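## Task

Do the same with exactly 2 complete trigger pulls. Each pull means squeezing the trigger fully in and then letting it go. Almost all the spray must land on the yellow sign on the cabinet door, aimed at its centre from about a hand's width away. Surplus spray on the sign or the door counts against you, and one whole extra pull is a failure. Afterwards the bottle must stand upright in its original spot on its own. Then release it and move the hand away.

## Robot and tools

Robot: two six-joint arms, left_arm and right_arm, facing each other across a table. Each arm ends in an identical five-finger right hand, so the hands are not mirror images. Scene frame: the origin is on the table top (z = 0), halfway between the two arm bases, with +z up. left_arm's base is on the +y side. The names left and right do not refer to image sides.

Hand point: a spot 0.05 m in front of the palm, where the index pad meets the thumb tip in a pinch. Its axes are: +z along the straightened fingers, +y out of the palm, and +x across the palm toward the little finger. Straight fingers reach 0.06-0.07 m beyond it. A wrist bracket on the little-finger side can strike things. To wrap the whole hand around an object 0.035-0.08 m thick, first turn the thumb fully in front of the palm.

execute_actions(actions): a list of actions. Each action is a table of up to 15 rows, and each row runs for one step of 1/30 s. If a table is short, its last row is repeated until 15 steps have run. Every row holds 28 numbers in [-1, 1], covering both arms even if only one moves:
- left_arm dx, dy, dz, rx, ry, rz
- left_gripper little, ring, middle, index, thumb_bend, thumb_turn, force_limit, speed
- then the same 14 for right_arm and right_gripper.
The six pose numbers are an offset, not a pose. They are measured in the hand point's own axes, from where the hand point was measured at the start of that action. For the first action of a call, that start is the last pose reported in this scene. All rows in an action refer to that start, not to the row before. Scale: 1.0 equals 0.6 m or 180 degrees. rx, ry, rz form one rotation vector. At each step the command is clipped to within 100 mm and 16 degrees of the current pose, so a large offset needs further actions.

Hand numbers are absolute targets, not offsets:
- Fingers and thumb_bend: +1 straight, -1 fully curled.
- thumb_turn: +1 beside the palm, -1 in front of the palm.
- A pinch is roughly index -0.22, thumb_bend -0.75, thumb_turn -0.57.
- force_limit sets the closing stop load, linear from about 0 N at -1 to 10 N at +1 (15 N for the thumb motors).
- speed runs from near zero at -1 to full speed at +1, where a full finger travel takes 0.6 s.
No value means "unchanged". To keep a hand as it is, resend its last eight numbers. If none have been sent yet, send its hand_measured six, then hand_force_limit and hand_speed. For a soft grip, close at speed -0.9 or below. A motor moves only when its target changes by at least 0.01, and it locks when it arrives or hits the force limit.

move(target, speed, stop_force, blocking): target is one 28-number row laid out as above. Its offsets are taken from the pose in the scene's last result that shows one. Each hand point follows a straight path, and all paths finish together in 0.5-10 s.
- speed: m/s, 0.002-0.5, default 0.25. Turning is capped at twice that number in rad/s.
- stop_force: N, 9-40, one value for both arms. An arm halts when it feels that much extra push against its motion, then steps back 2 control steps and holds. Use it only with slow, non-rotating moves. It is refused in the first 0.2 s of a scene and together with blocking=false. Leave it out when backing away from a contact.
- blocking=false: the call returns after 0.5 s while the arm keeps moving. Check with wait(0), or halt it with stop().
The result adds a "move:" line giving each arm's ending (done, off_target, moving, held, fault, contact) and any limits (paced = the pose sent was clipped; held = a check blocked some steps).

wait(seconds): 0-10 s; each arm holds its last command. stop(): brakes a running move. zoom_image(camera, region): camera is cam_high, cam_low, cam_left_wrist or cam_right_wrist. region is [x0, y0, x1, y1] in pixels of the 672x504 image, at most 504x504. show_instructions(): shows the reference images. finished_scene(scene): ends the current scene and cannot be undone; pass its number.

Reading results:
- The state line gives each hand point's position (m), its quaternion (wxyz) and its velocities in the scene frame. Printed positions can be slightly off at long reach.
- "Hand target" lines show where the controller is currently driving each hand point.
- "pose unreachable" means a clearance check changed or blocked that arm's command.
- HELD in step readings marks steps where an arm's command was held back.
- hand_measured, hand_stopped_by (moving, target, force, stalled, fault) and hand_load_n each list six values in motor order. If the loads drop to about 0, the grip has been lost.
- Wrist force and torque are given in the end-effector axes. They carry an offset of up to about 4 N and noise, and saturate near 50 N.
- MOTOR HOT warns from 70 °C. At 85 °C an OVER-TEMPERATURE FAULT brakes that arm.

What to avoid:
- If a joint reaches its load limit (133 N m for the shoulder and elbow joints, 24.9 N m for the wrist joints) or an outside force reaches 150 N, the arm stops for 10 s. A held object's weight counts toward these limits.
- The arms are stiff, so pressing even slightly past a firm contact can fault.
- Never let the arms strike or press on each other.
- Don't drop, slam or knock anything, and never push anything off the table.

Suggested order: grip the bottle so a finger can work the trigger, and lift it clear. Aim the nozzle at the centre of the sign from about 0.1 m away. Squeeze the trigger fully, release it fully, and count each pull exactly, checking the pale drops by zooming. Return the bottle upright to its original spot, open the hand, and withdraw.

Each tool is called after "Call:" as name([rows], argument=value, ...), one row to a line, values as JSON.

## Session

Call:
execute_actions(actions=[])

Scene clock: 0.00 s.
left_arm: end_effector_position=(+0.2631, +0.4324, +0.4808) hand_measured=(+1.000, +1.000, +1.000, +1.000, +1.000, +1.000) hand_load_n=(+0.0, +0.0, +0.0, +0.0, +0.0, +0.0) hand_stopped_by=(target, target, target, target, target, target) hand_force_limit=0.00 hand_speed=-0.80 end_effector_quat_wxyz=(+0.009, +0.379, +0.925, -0.009) end_effector_velocity=(+0.000, -0.000, +0.000) end_effector_angular_velocity=(-0.000, -0.000, +0.000) | right_arm: end_effector_position=(+0.1083, -0.2465, +0.4760) hand_measured=(+1.000, +1.000, +1.000, +1.000, +1.000, +1.000) hand_load_n=(+0.0, +0.0, +0.0, +0.0, +0.0, +0.0) hand_stopped_by=(target, target, target, target, target, target) hand_force_limit=0.00 hand_speed=-0.80 end_effector_quat_wxyz=(+0.012, -0.332, +0.943, -0.003) end_effector_velocity=(-0.000, -0.000, -0.000) end_effector_angular_velocity=(-0.001, +0.001, -0.001)
Joint positions: left_arm=[ 0.553 -1.727  1.332  1.94   1.572 -1.875] | right_arm=[-1.202 -1.702  1.324  1.925  1.578 -1.875]
Joint velocities: left_arm=[-0.     0.    -0.001  0.    -0.    -0.   ] | right_arm=[0.    0.    0.001 0.    0.001 0.001]
Motor temperatures (°C, as the motors report them): left_arm=[27 29 25 32 34 32] | right_arm=[28 26 25 33 39 39]
Wrist force (N, on the end effector, along its own x y z axes, offset not removed): no reading
Wrist torque (N m, same axes, about the end effector's origin, offset not removed): no reading
Hand target (left_arm): +0.263, +0.432, +0.481; +0.009, +0.379, +0.925, -0.009
Hand target (right_arm): +0.108, -0.247, +0.476; +0.012, -0.332, +0.943, -0.003

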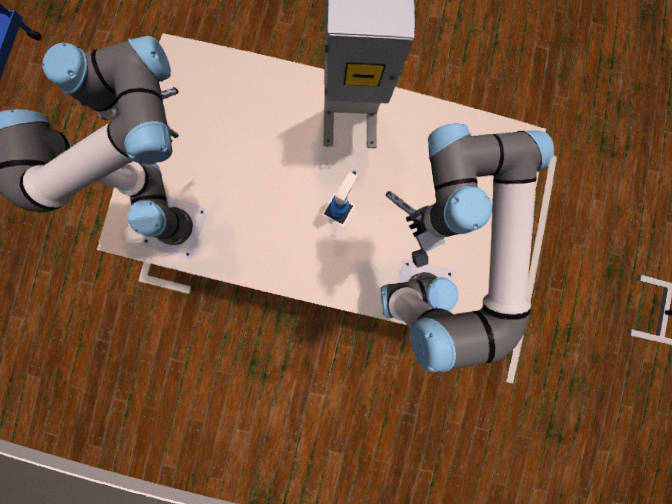

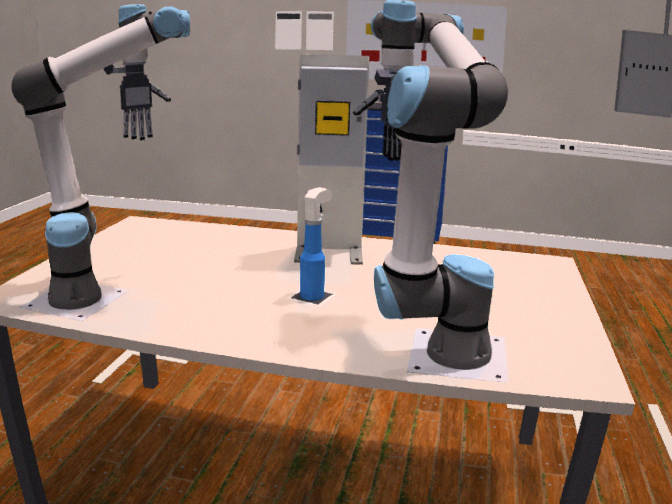

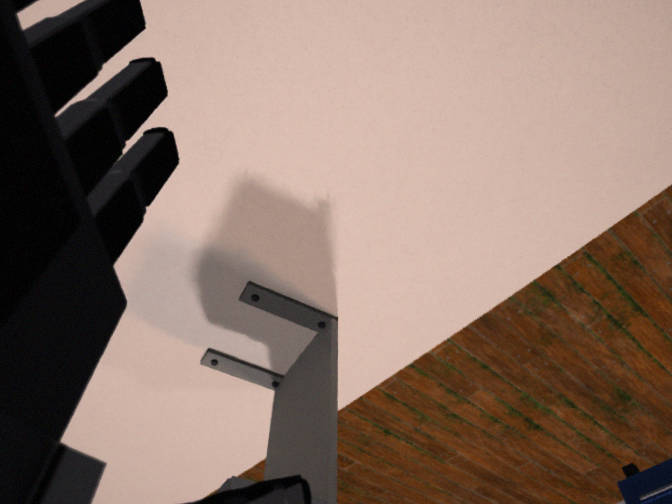

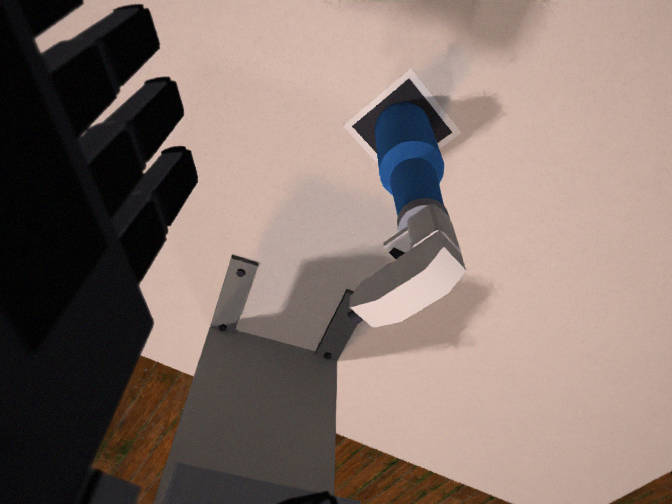

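Call:
move(target=[0.035,-0.58,0,0,0,-0.36,1,1,1,1,1,-1,0,0,0.055,-0.6,0,0,0,0,1,1,1,1,1,1,0,-0.8], speed=0.3)

Call:
move(target=[0.113,-0.31,0.36,0,-0.5,0,1,1,1,1,1,-1,0,0,0,0,0,0,0,0,1,1,1,1,1,1,0,-0.8])

Scene clock: 2.73 s.
left_arm: end_effector_position=(+0.0031, +0.1995, +0.4829) hand_measured=(+1.000, +1.000, +1.000, +1.000, +1.000, -1.000) hand_load_n=(+0.0, +0.0, +0.0, +0.0, +0.0, +0.0) hand_stopped_by=(target, target, target, target, target, target) hand_force_limit=0.00 hand_speed=0.00 end_effector_quat_wxyz=(-0.003, +0.176, -0.984, +0.012) end_effector_velocity=(-0.001, -0.001, +0.000) end_effector_angular_velocity=(+0.001, -0.001, +0.004) | right_arm: end_effector_position=(+0.3076, -0.5490, +0.4805) hand_measured=(+1.000, +1.000, +1.000, +1.000, +1.000, +1.000) hand_load_n=(+0.0, +0.0, +0.0, +0.0, +0.0, +0.0) hand_stopped_by=(target, target, target, target, target, target) hand_force_limit=0.00 hand_speed=-0.80 end_effector_quat_wxyz=(+0.012, -0.332, +0.943, -0.005) end_effector_velocity=(+0.001, -0.001, +0.000) end_effector_angular_velocity=(-0.001, +0.000, +0.001)
Joint positions: left_arm=[-0.27  -1.311  0.882  1.981  1.554 -3.828] | right_arm=[-2.24  -1.4    1.002  1.947  1.555 -2.912]
Joint velocities: left_arm=[-0.002  0.004 -0.005  0.003 -0.001 -0.006] | right_arm=[-0.001  0.004 -0.006  0.002  0.001 -0.002]
Motor temperatures (°C, as the motors report them): left_arm=[27 29 25 32 34 32] | right_arm=[28 26 25 33 39 39]
Wrist force (N, on the end effector, along its own x y z axes, offset not removed): left_arm=[-0.7 1.3 0.0] | right_arm=[2.2 0.6 0.9]
Wrist torque (N m, same axes, about the end effector's origin, offset not removed): left_arm=[0.12 -0.03 -0.13] | right_arm=[0.03 -0.54 0.04]
Hand target (left_arm): +0.003, +0.199, +0.483; +0.003, -0.176, +0.984, -0.012
Hand target (right_arm): +0.308, -0.549, +0.481; +0.012, -0.332, +0.943, -0.005
Off the commanded pose (left_arm): 0.001 m, 0 deg.
Off the commanded pose (right_arm): 0.001 m, 0 deg.
move: done

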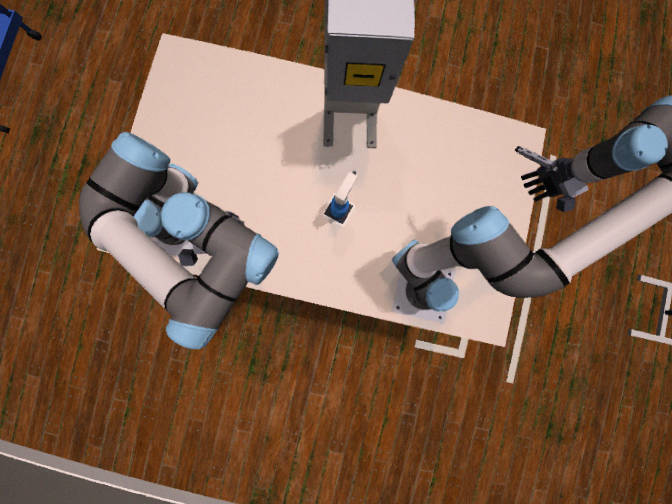

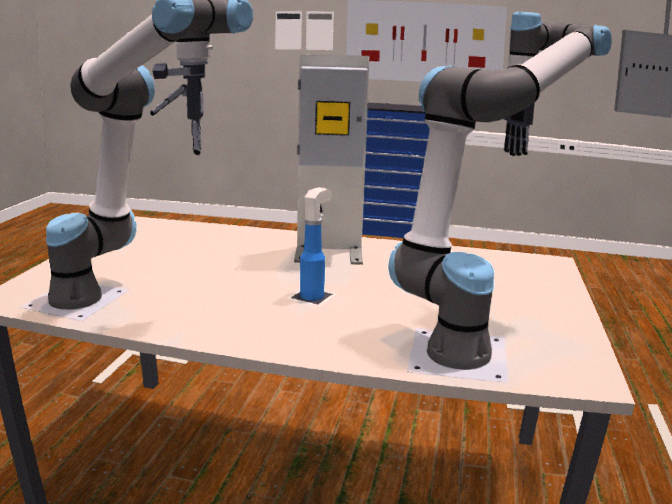

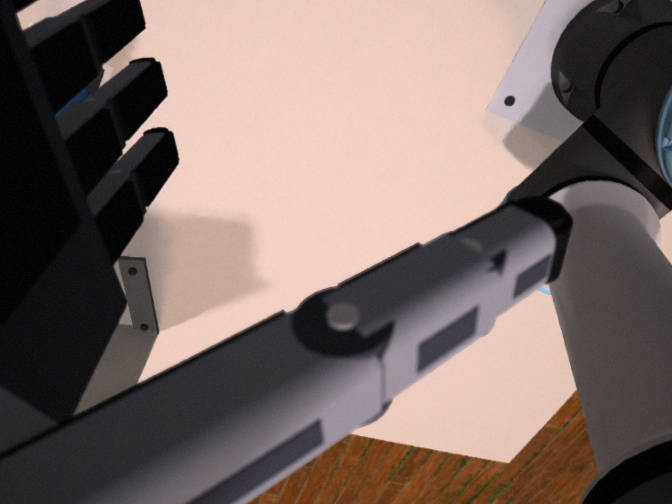

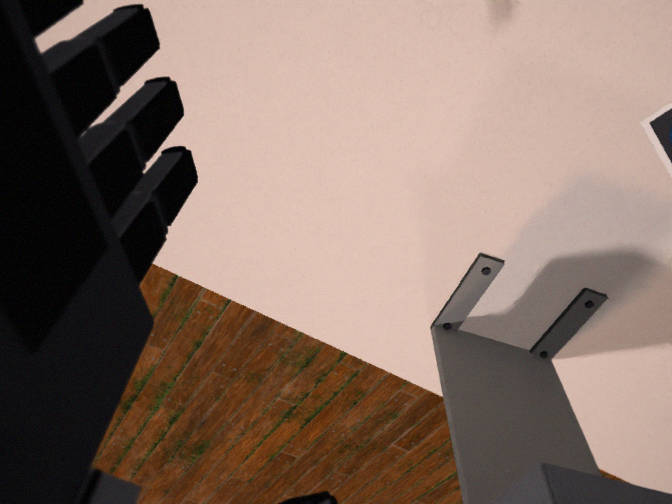

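Scene clock: 6.37 s.
left_arm: end_effector_position=(+0.0064, -0.0022, +0.2711) hand_measured=(+1.000, +1.000, +1.000, +1.000, +1.000, -1.000) hand_load_n=(+0.0, +0.0, +0.0, +0.0, +0.0, +0.0) hand_stopped_by=(target, target, target, target, target, target) hand_force_limit=0.00 hand_speed=0.00 end_effector_quat_wxyz=(-0.698, +0.133, -0.694, -0.115) end_effector_velocity=(+0.000, -0.001, -0.001) end_effector_angular_velocity=(+0.003, -0.009, +0.001) | right_arm: end_effector_position=(+0.3076, -0.5490, +0.4805) hand_measured=(+1.000, +1.000, +1.000, +1.000, +1.000, +1.000) hand_load_n=(+0.0, +0.0, +0.0, +0.0, +0.0, +0.0) hand_stopped_by=(target, target, target, target, target, target) hand_force_limit=0.00 hand_speed=-0.80 end_effector_quat_wxyz=(+0.012, -0.332, +0.943, -0.005) end_effector_velocity=(+0.000, -0.000, -0.000) end_effector_angular_velocity=(+0.001, +0.001, -0.000)
Joint positions: left_arm=[-0.408 -0.514  1.14   2.518  0.824 -4.74 ] | right_arm=[-2.24  -1.4    1.002  1.947  1.555 -2.912]
Joint velocities: left_arm=[ 0.001  0.004  0.001  0.008 -0.    -0.009] | right_arm=[-0.     0.001  0.001 -0.    -0.     0.   ]
Motor temperatures (°C, as the motors report them): left_arm=[27 29 25 32 34 32] | right_arm=[28 26 25 33 39 39]
Wrist force (N, on the end effector, along its own x y z axes, offset not removed): left_arm=[-0.8 1.2 -0.5] | right_arm=[2.0 -0.7 -0.7]
Wrist torque (N m, same axes, about the end effector's origin, offset not removed): left_arm=[0.13 0.06 -0.26] | right_arm=[-0.09 -0.29 -0.05]
Hand target (left_arm): +0.006, -0.002, +0.271; +0.698, -0.133, +0.694, +0.115
Hand target (right_arm): +0.308, -0.549, +0.481; +0.012, -0.332, +0.943, -0.005
Off the commanded pose (left_arm): 0.001 m, 0 deg.
Off the commanded pose (right_arm): 0.000 m, 0 deg.
move: done

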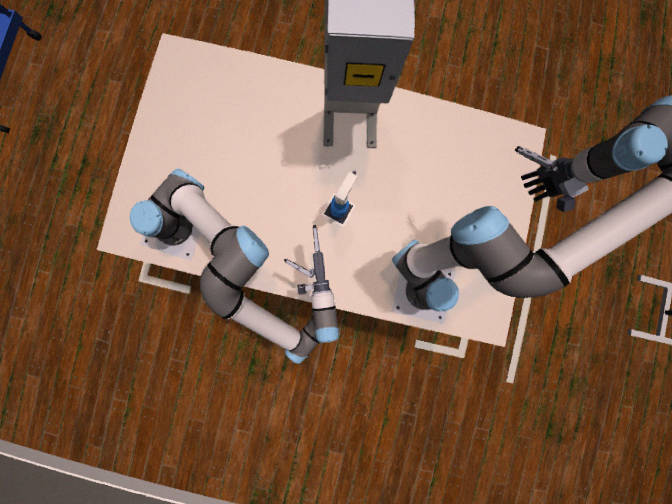

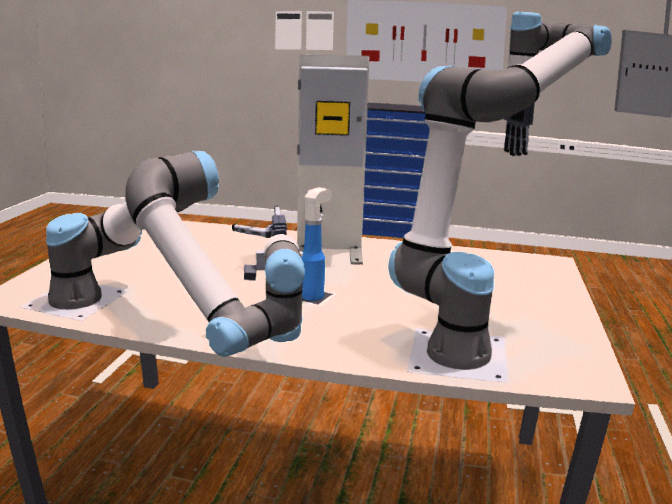

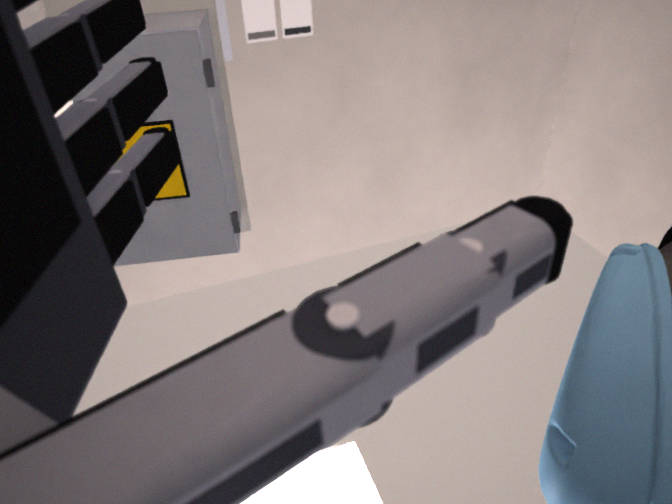

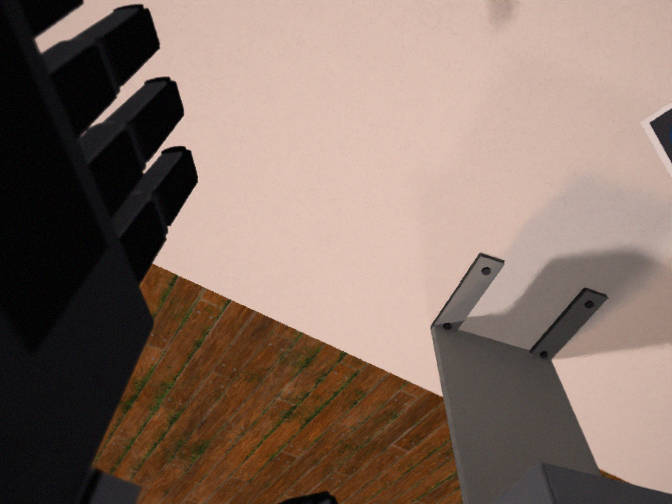

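Call:
move(target=[0,0,0,0,0,0.0083,1,1,1,1,1,-1,0,0,0,0,0,0,0,0,1,1,1,1,1,1,0,-0.8])

Call:
move(target=[0.025,-0.137,0.07,0.162,0,0,1,1,1,1,1,-1,0,0,0,0,0,0,0,0,1,1,1,1,1,1,0,-0.8])

Call:
zoom_image(camera="cam_high", region=[270,160,430,280])

Call:
zoom_image(camera="cam_low", region=[250,170,410,290])

Scene clock: 7.23 s.
left_arm: end_effector_position=(+0.0064, -0.0022, +0.2711) hand_measured=(+1.000, +1.000, +1.000, +1.000, +1.000, -1.000) hand_load_n=(+0.0, +0.0, +0.0, +0.0, +0.0, +0.0) hand_stopped_by=(target, target, target, target, target, target) hand_force_limit=0.00 hand_speed=0.00 end_effector_quat_wxyz=(-0.697, +0.124, -0.696, -0.124) end_effector_velocity=(+0.000, -0.000, +0.000) end_effector_angular_velocity=(+0.005, +0.002, +0.000) | right_arm: end_effector_position=(+0.3076, -0.5490, +0.4805) hand_measured=(+1.000, +1.000, +1.000, +1.000, +1.000, +1.000) hand_load_n=(+0.0, +0.0, +0.0, +0.0, +0.0, +0.0) hand_stopped_by=(target, target, target, target, target, target) hand_force_limit=0.00 hand_speed=-0.80 end_effector_quat_wxyz=(+0.012, -0.332, +0.943, -0.005) end_effector_velocity=(+0.000, +0.000, -0.000) end_effector_angular_velocity=(+0.001, +0.001, +0.000)
Joint positions: left_arm=[-0.409 -0.513  1.143  2.514  0.825 -4.714] | right_arm=[-2.24  -1.4    1.002  1.947  1.555 -2.912]
Joint velocities: left_arm=[-0.     0.    -0.    -0.001  0.     0.006] | right_arm=[ 0.001  0.     0.001 -0.    -0.     0.001]
Motor temperatures (°C, as the motors report them): left_arm=[27 29 25 32 34 32] | right_arm=[28 26 25 33 39 39]
Wrist force (N, on the end effector, along its own x y z axes, offset not removed): left_arm=[-0.2 0.4 1.1] | right_arm=[-1.3 2.0 3.6]
Wrist torque (N m, same axes, about the end effector's origin, offset not removed): left_arm=[-0.07 -0.12 -0.20] | right_arm=[-0.06 0.04 -0.21]
Hand target (left_arm): +0.006, -0.002, +0.271; +0.697, -0.124, +0.696, +0.124
Hand target (right_arm): +0.308, -0.549, +0.481; +0.012, -0.332, +0.943, -0.005
Off the commanded pose (left_arm): 0.000 m, 0 deg.
Off the commanded pose (right_arm): 0.000 m, 0 deg.
move: done

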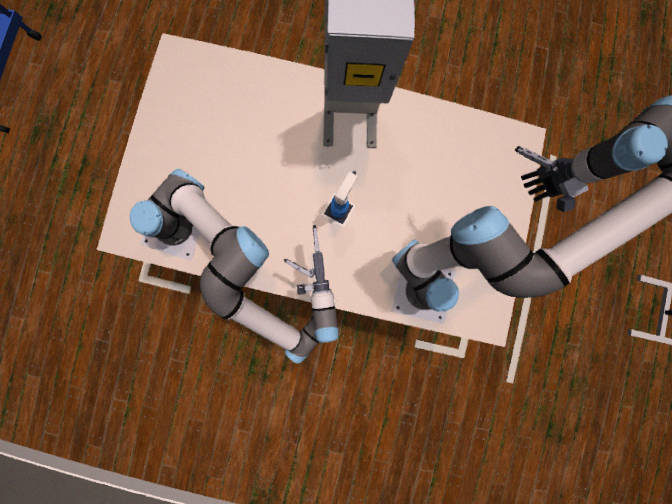

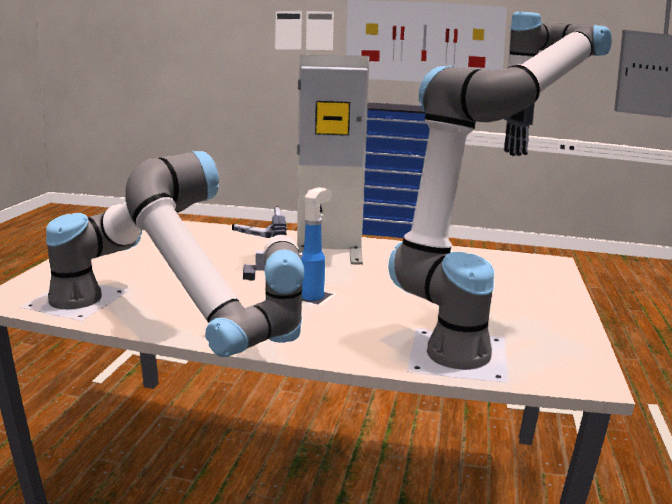

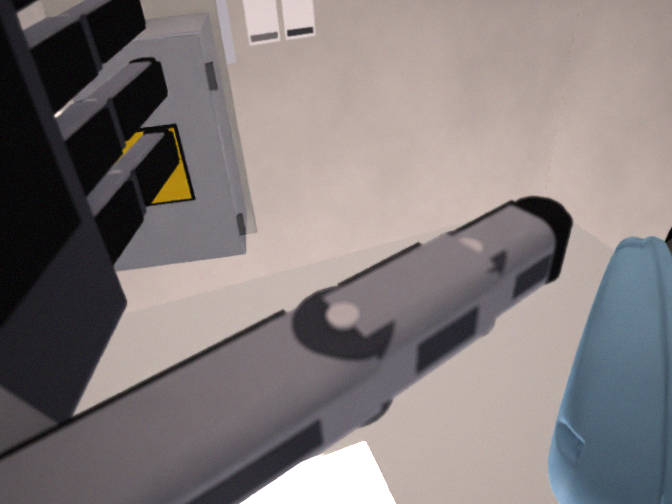

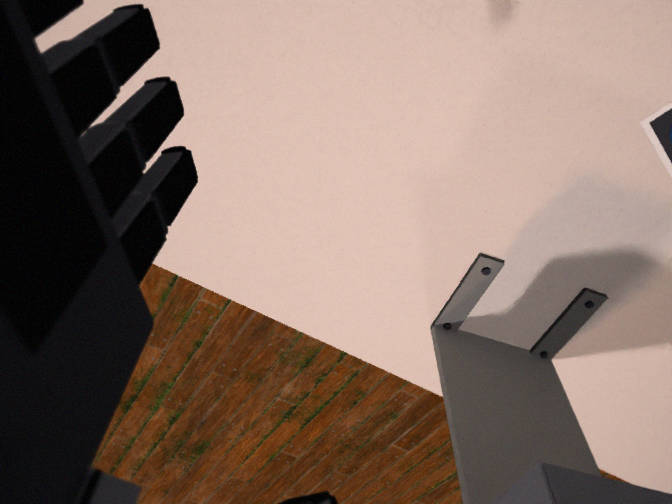

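Scene clock: 8.73 s.
left_arm: end_effector_position=(+0.0742, -0.0648, +0.2562) hand_measured=(+1.000, +1.000, +1.000, +1.000, +1.000, -1.000) hand_load_n=(+0.0, +0.0, +0.0, +0.0, +0.0, +0.0) hand_stopped_by=(target, target, target, target, target, target) hand_force_limit=0.00 hand_speed=0.00 end_effector_quat_wxyz=(+0.705, +0.055, +0.705, -0.055) end_effector_velocity=(+0.001, -0.001, -0.001) end_effector_angular_velocity=(+0.003, -0.001, -0.008) | right_arm: end_effector_position=(+0.3076, -0.5490, +0.4805) hand_measured=(+1.000, +1.000, +1.000, +1.000, +1.000, +1.000) hand_load_n=(+0.0, +0.0, +0.0, +0.0, +0.0, +0.0) hand_stopped_by=(target, target, target, target, target, target) hand_force_limit=0.00 hand_speed=-0.80 end_effector_quat_wxyz=(+0.012, -0.332, +0.943, -0.005) end_effector_velocity=(-0.000, -0.000, +0.000) end_effector_angular_velocity=(-0.001, -0.000, +0.001)
Joint positions: left_arm=[-0.416 -0.612  1.41   2.346  0.324 -4.716] | right_arm=[-2.24  -1.4    1.002  1.947  1.555 -2.912]
Joint velocities: left_arm=[ 0.001 -0.001  0.006 -0.003 -0.009  0.001] | right_arm=[-0.    -0.    -0.    -0.     0.001 -0.001]
Motor temperatures (°C, as the motors report them): left_arm=[27 29 25 32 34 32] | right_arm=[28 26 25 33 39 39]
Wrist force (N, on the end effector, along its own x y z axes, offset not removed): left_arm=[-0.3 2.4 1.3] | right_arm=[2.3 1.1 3.8]
Wrist torque (N m, same axes, about the end effector's origin, offset not removed): left_arm=[0.22 -0.09 -0.15] | right_arm=[-0.12 -0.70 0.08]
Hand target (left_arm): +0.074, -0.065, +0.256; +0.705, +0.055, +0.705, -0.055
Hand target (right_arm): +0.308, -0.549, +0.481; +0.012, -0.332, +0.943, -0.005
Off the commanded pose (left_arm): 0.000 m, 0 deg.
Off the commanded pose (right_arm): 0.000 m, 0 deg.
move: done

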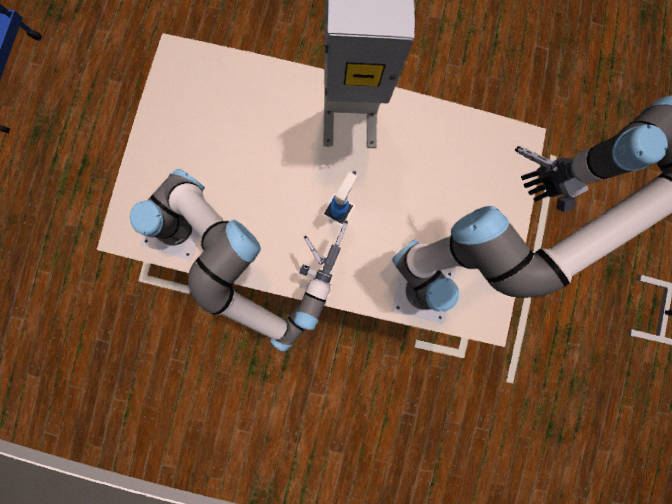

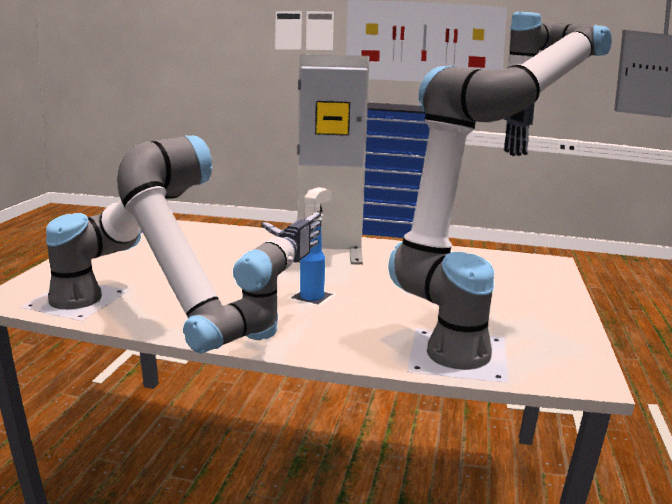

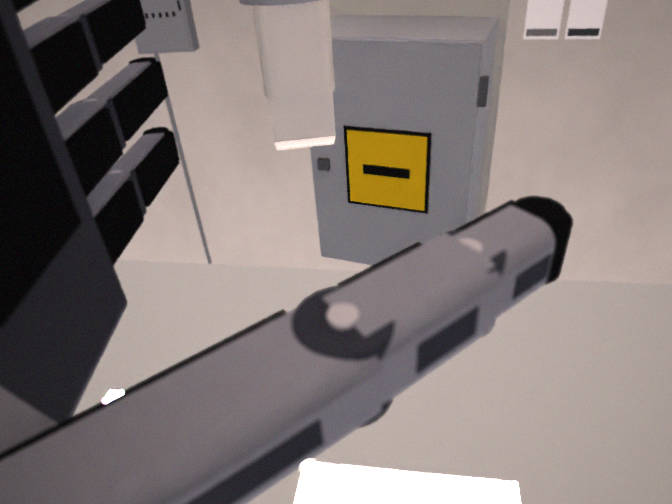

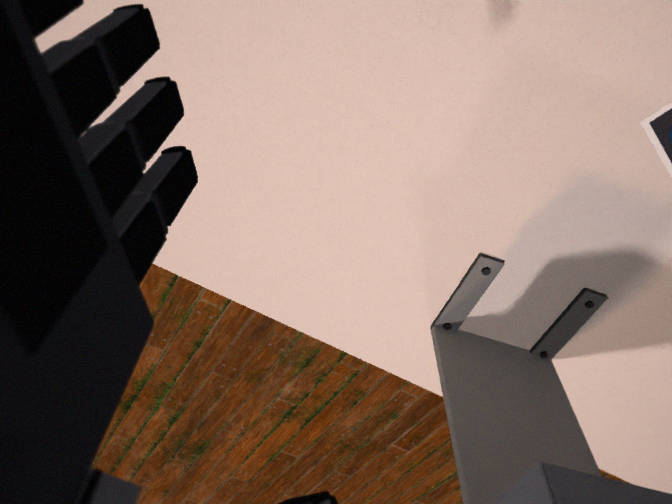

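Region (270, 160, 430, 280) of cam_high's 672x504 image, scaled by 3.150, with more detail than that image has; it fills the top 378 rows of this view, and the rest is white.

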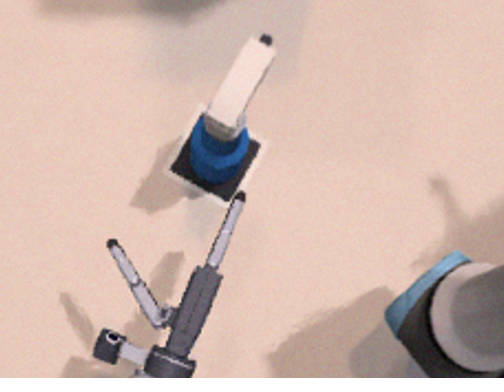

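Region (250, 170, 410, 290) of cam_low's 672x504 image, scaled by 3.150, with more detail than that image has; it fills the top 378 rows of this view, and the rest is white.

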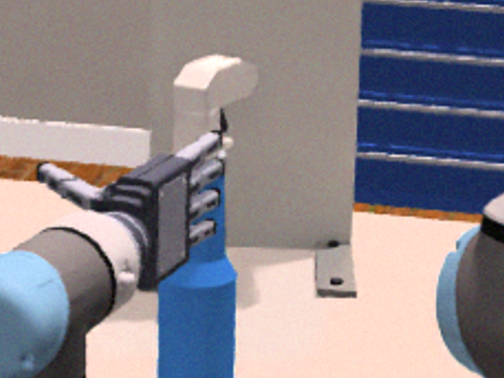

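Neck is about z=+0.13; advance 0.16.

Call:
move(target=[0,0,0.267,0,0,0,1,1,1,1,1,-1,0,0,0,0,0,0,0,0,1,1,1,1,1,1,0,-0.8], speed=0.06)

Call:
zoom_image(camera="cam_high", region=[290,160,410,250])

Call:
zoom_image(camera="cam_low", region=[270,175,390,265])

Scene clock: 11.93 s.
left_arm: end_effector_position=(+0.2323, -0.0896, +0.2565) hand_measured=(+1.000, +1.000, +1.000, +1.000, +1.000, -1.000) hand_load_n=(+0.0, +0.0, +0.0, +0.0, +0.0, +0.0) hand_stopped_by=(target, target, target, target, target, target) hand_force_limit=0.00 hand_speed=0.00 end_effector_quat_wxyz=(+0.705, +0.055, +0.705, -0.055) end_effector_velocity=(+0.002, -0.001, +0.001) end_effector_angular_velocity=(-0.003, +0.000, -0.000) | right_arm: end_effector_position=(+0.3076, -0.5490, +0.4805) hand_measured=(+1.000, +1.000, +1.000, +1.000, +1.000, +1.000) hand_load_n=(+0.0, +0.0, +0.0, +0.0, +0.0, +0.0) hand_stopped_by=(target, target, target, target, target, target) hand_force_limit=0.00 hand_speed=-0.80 end_effector_quat_wxyz=(+0.012, -0.332, +0.943, -0.005) end_effector_velocity=(-0.000, +0.000, -0.000) end_effector_angular_velocity=(+0.000, +0.000, +0.003)
Joint positions: left_arm=[-0.164 -0.61   1.406  2.36   0.072 -4.728] | right_arm=[-2.24  -1.4    1.002  1.947  1.555 -2.912]
Joint velocities: left_arm=[ 0.003 -0.001 -0.001  0.005 -0.003 -0.005] | right_arm=[ 0.001  0.     0.    -0.     0.    -0.002]
Motor temperatures (°C, as the motors report them): left_arm=[27 29 25 32 34 32] | right_arm=[28 26 25 33 39 39]
Wrist force (N, on the end effector, along its own x y z axes, offset not removed): left_arm=[-0.9 0.5 -0.7] | right_arm=[5.5 -3.8 3.3]
Wrist torque (N m, same axes, about the end effector's origin, offset not removed): left_arm=[-0.01 0.04 -0.28] | right_arm=[-0.81 -1.02 0.02]
Hand target (left_arm): +0.233, -0.090, +0.256; +0.705, +0.055, +0.705, -0.055
Hand target (right_arm): +0.308, -0.549, +0.481; +0.012, -0.332, +0.943, -0.005
Off the commanded pose (left_arm): 0.000 m, 0 deg.
Off the commanded pose (right_arm): 0.000 m, 0 deg.
move: done

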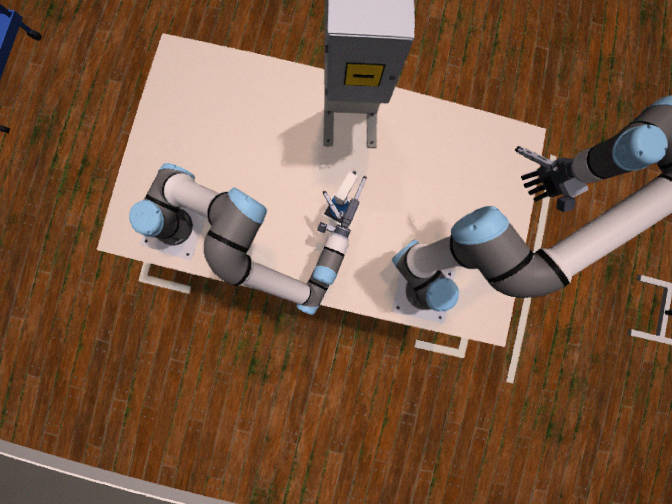

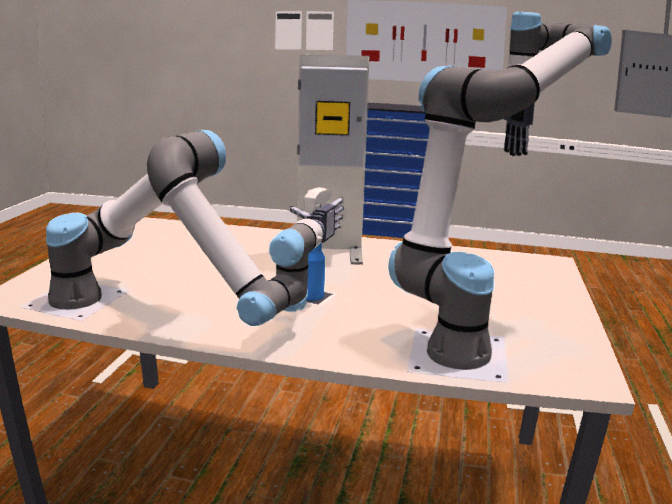

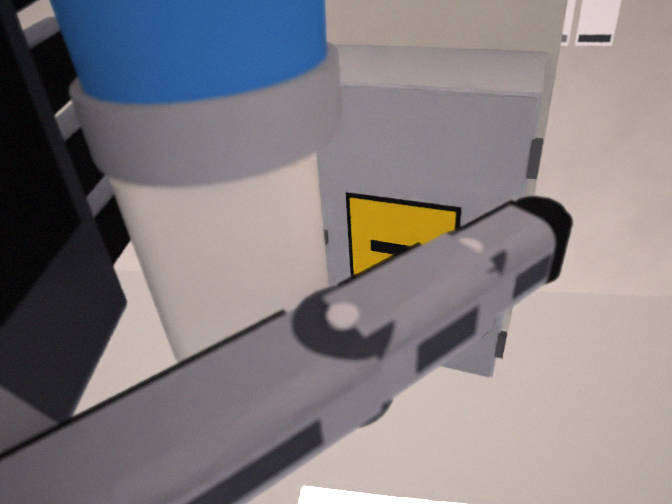

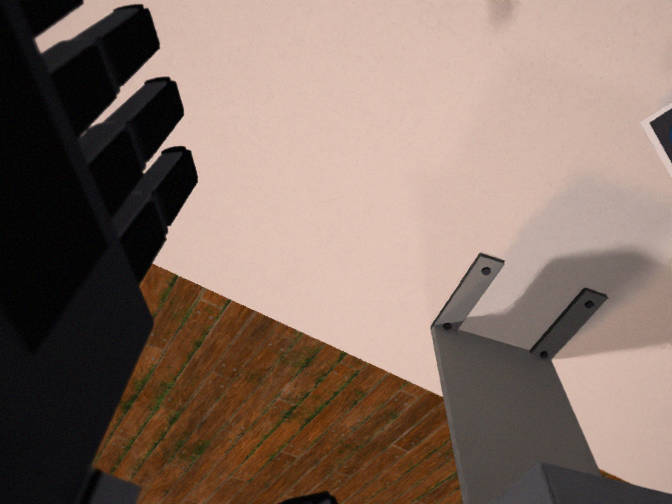

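Region (290, 160, 410, 250) of cam_high's 672x504 image, scaled by 4.200, with more detail than that image has; it fills the top 378 rows of this view, and the rest is white.

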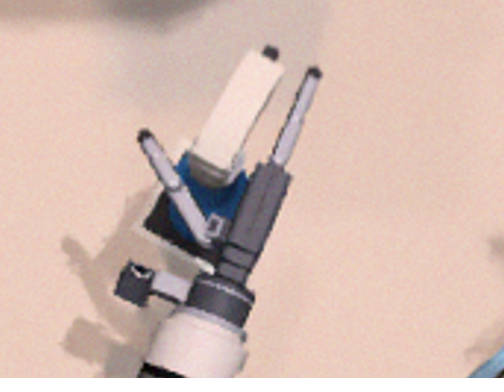

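Region (270, 175, 390, 265) of cam_low's 672x504 image, scaled by 4.200, with more detail than that image has; it fills the top 378 rows of this view, and the rest is white.

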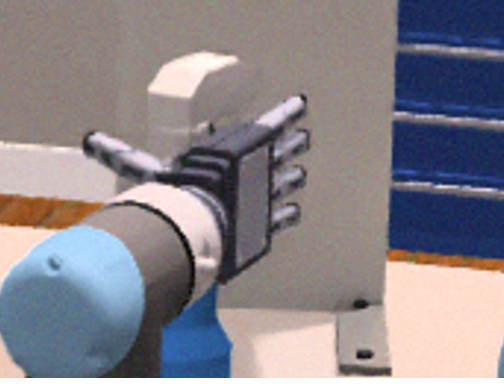

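Call:
move(target=[0.021,0.004,0.017,0,0,0,1,1,1,1,1,-1,0,0,0,0,0,0,0,0,1,1,1,1,1,1,0,-0.8], speed=0.02)

Call:
zoom_image(camera="cam_high", region=[290,160,410,250])

Call:
zoom_image(camera="cam_low", region=[270,175,390,265])

Scene clock: 13.13 s.
left_arm: end_effector_position=(+0.2427, -0.0888, +0.2440) hand_measured=(+1.000, +1.000, +1.000, +1.000, +1.000, -1.000) hand_load_n=(+0.0, +0.0, +0.0, +0.0, +0.0, +0.0) hand_stopped_by=(target, target, target, target, target, target) hand_force_limit=0.00 hand_speed=0.00 end_effector_quat_wxyz=(+0.705, +0.055, +0.705, -0.055) end_effector_velocity=(+0.001, +0.001, -0.003) end_effector_angular_velocity=(+0.003, -0.000, +0.000) | right_arm: end_effector_position=(+0.3076, -0.5490, +0.4805) hand_measured=(+1.000, +1.000, +1.000, +1.000, +1.000, +1.000) hand_load_n=(+0.0, +0.0, +0.0, +0.0, +0.0, +0.0) hand_stopped_by=(target, target, target, target, target, target) hand_force_limit=0.00 hand_speed=-0.80 end_effector_quat_wxyz=(+0.012, -0.332, +0.943, -0.005) end_effector_velocity=(+0.000, +0.000, +0.000) end_effector_angular_velocity=(-0.001, -0.001, -0.002)
Joint positions: left_arm=[-0.148 -0.591  1.409  2.345  0.056 -4.734] | right_arm=[-2.24  -1.4    1.002  1.947  1.555 -2.912]
Joint velocities: left_arm=[ 0.002  0.003  0.003 -0.004 -0.002  0.001] | right_arm=[ 0.    -0.    -0.001 -0.    -0.     0.002]
Motor temperatures (°C, as the motors report them): left_arm=[27 29 25 32 34 32] | right_arm=[28 26 25 33 39 39]
Wrist force (N, on the end effector, along its own x y z axes, offset not removed): left_arm=[-0.8 1.5 -0.1] | right_arm=[1.0 0.0 4.1]
Wrist torque (N m, same axes, about the end effector's origin, offset not removed): left_arm=[0.12 -0.01 -0.16] | right_arm=[-0.25 -0.33 -0.19]
Hand target (left_arm): +0.243, -0.089, +0.244; +0.705, +0.055, +0.705, -0.055
Hand target (right_arm): +0.308, -0.549, +0.481; +0.012, -0.332, +0.943, -0.005
Off the commanded pose (left_arm): 0.000 m, 0 deg.
Off the commanded pose (right_arm): 0.000 m, 0 deg.
move: done

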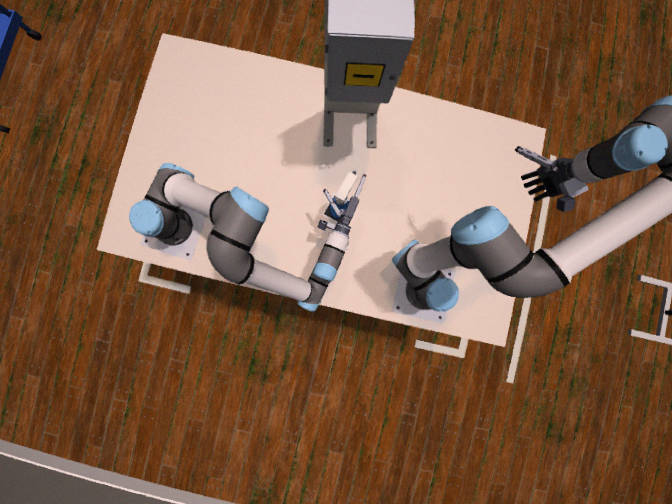

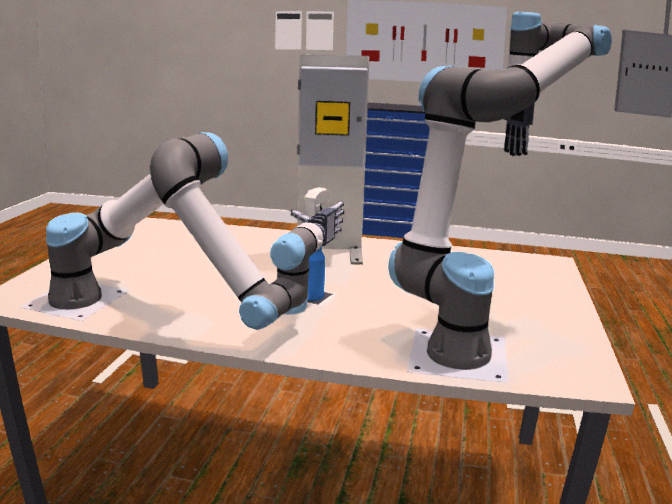

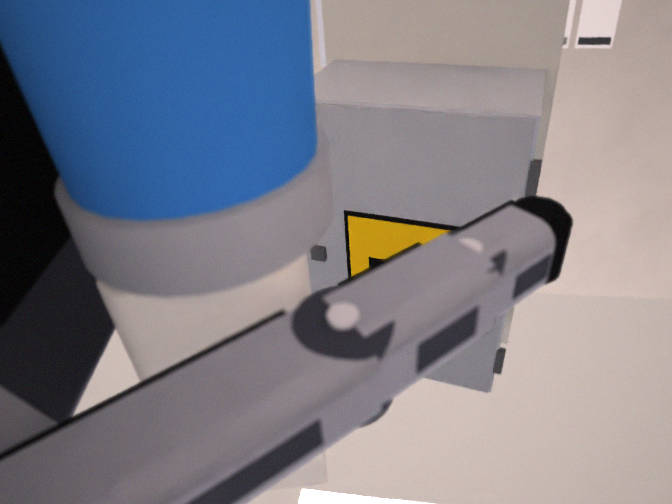

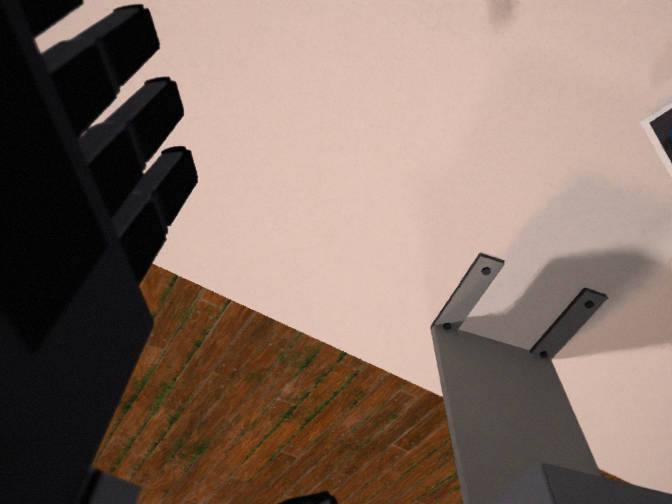

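Region (290, 160, 410, 250) of cam_high's 672x504 image, scaled by 4.200, with more detail than that image has; it fills the top 378 rows of this view, and the rest is white.

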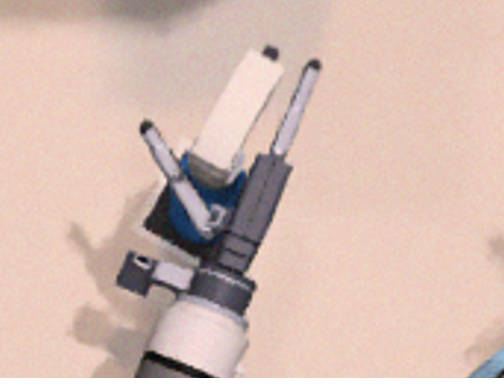

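Region (270, 175, 390, 265) of cam_low's 672x504 image, scaled by 4.200, with more detail than that image has; it fills the top 378 rows of this view, and the rest is white.

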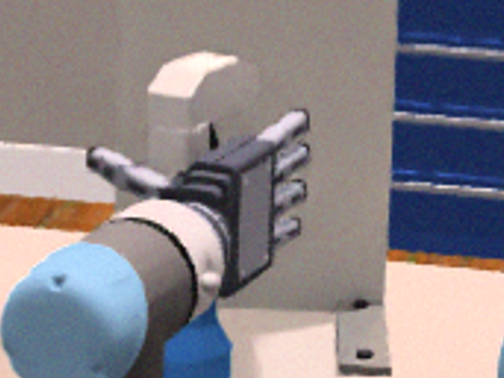

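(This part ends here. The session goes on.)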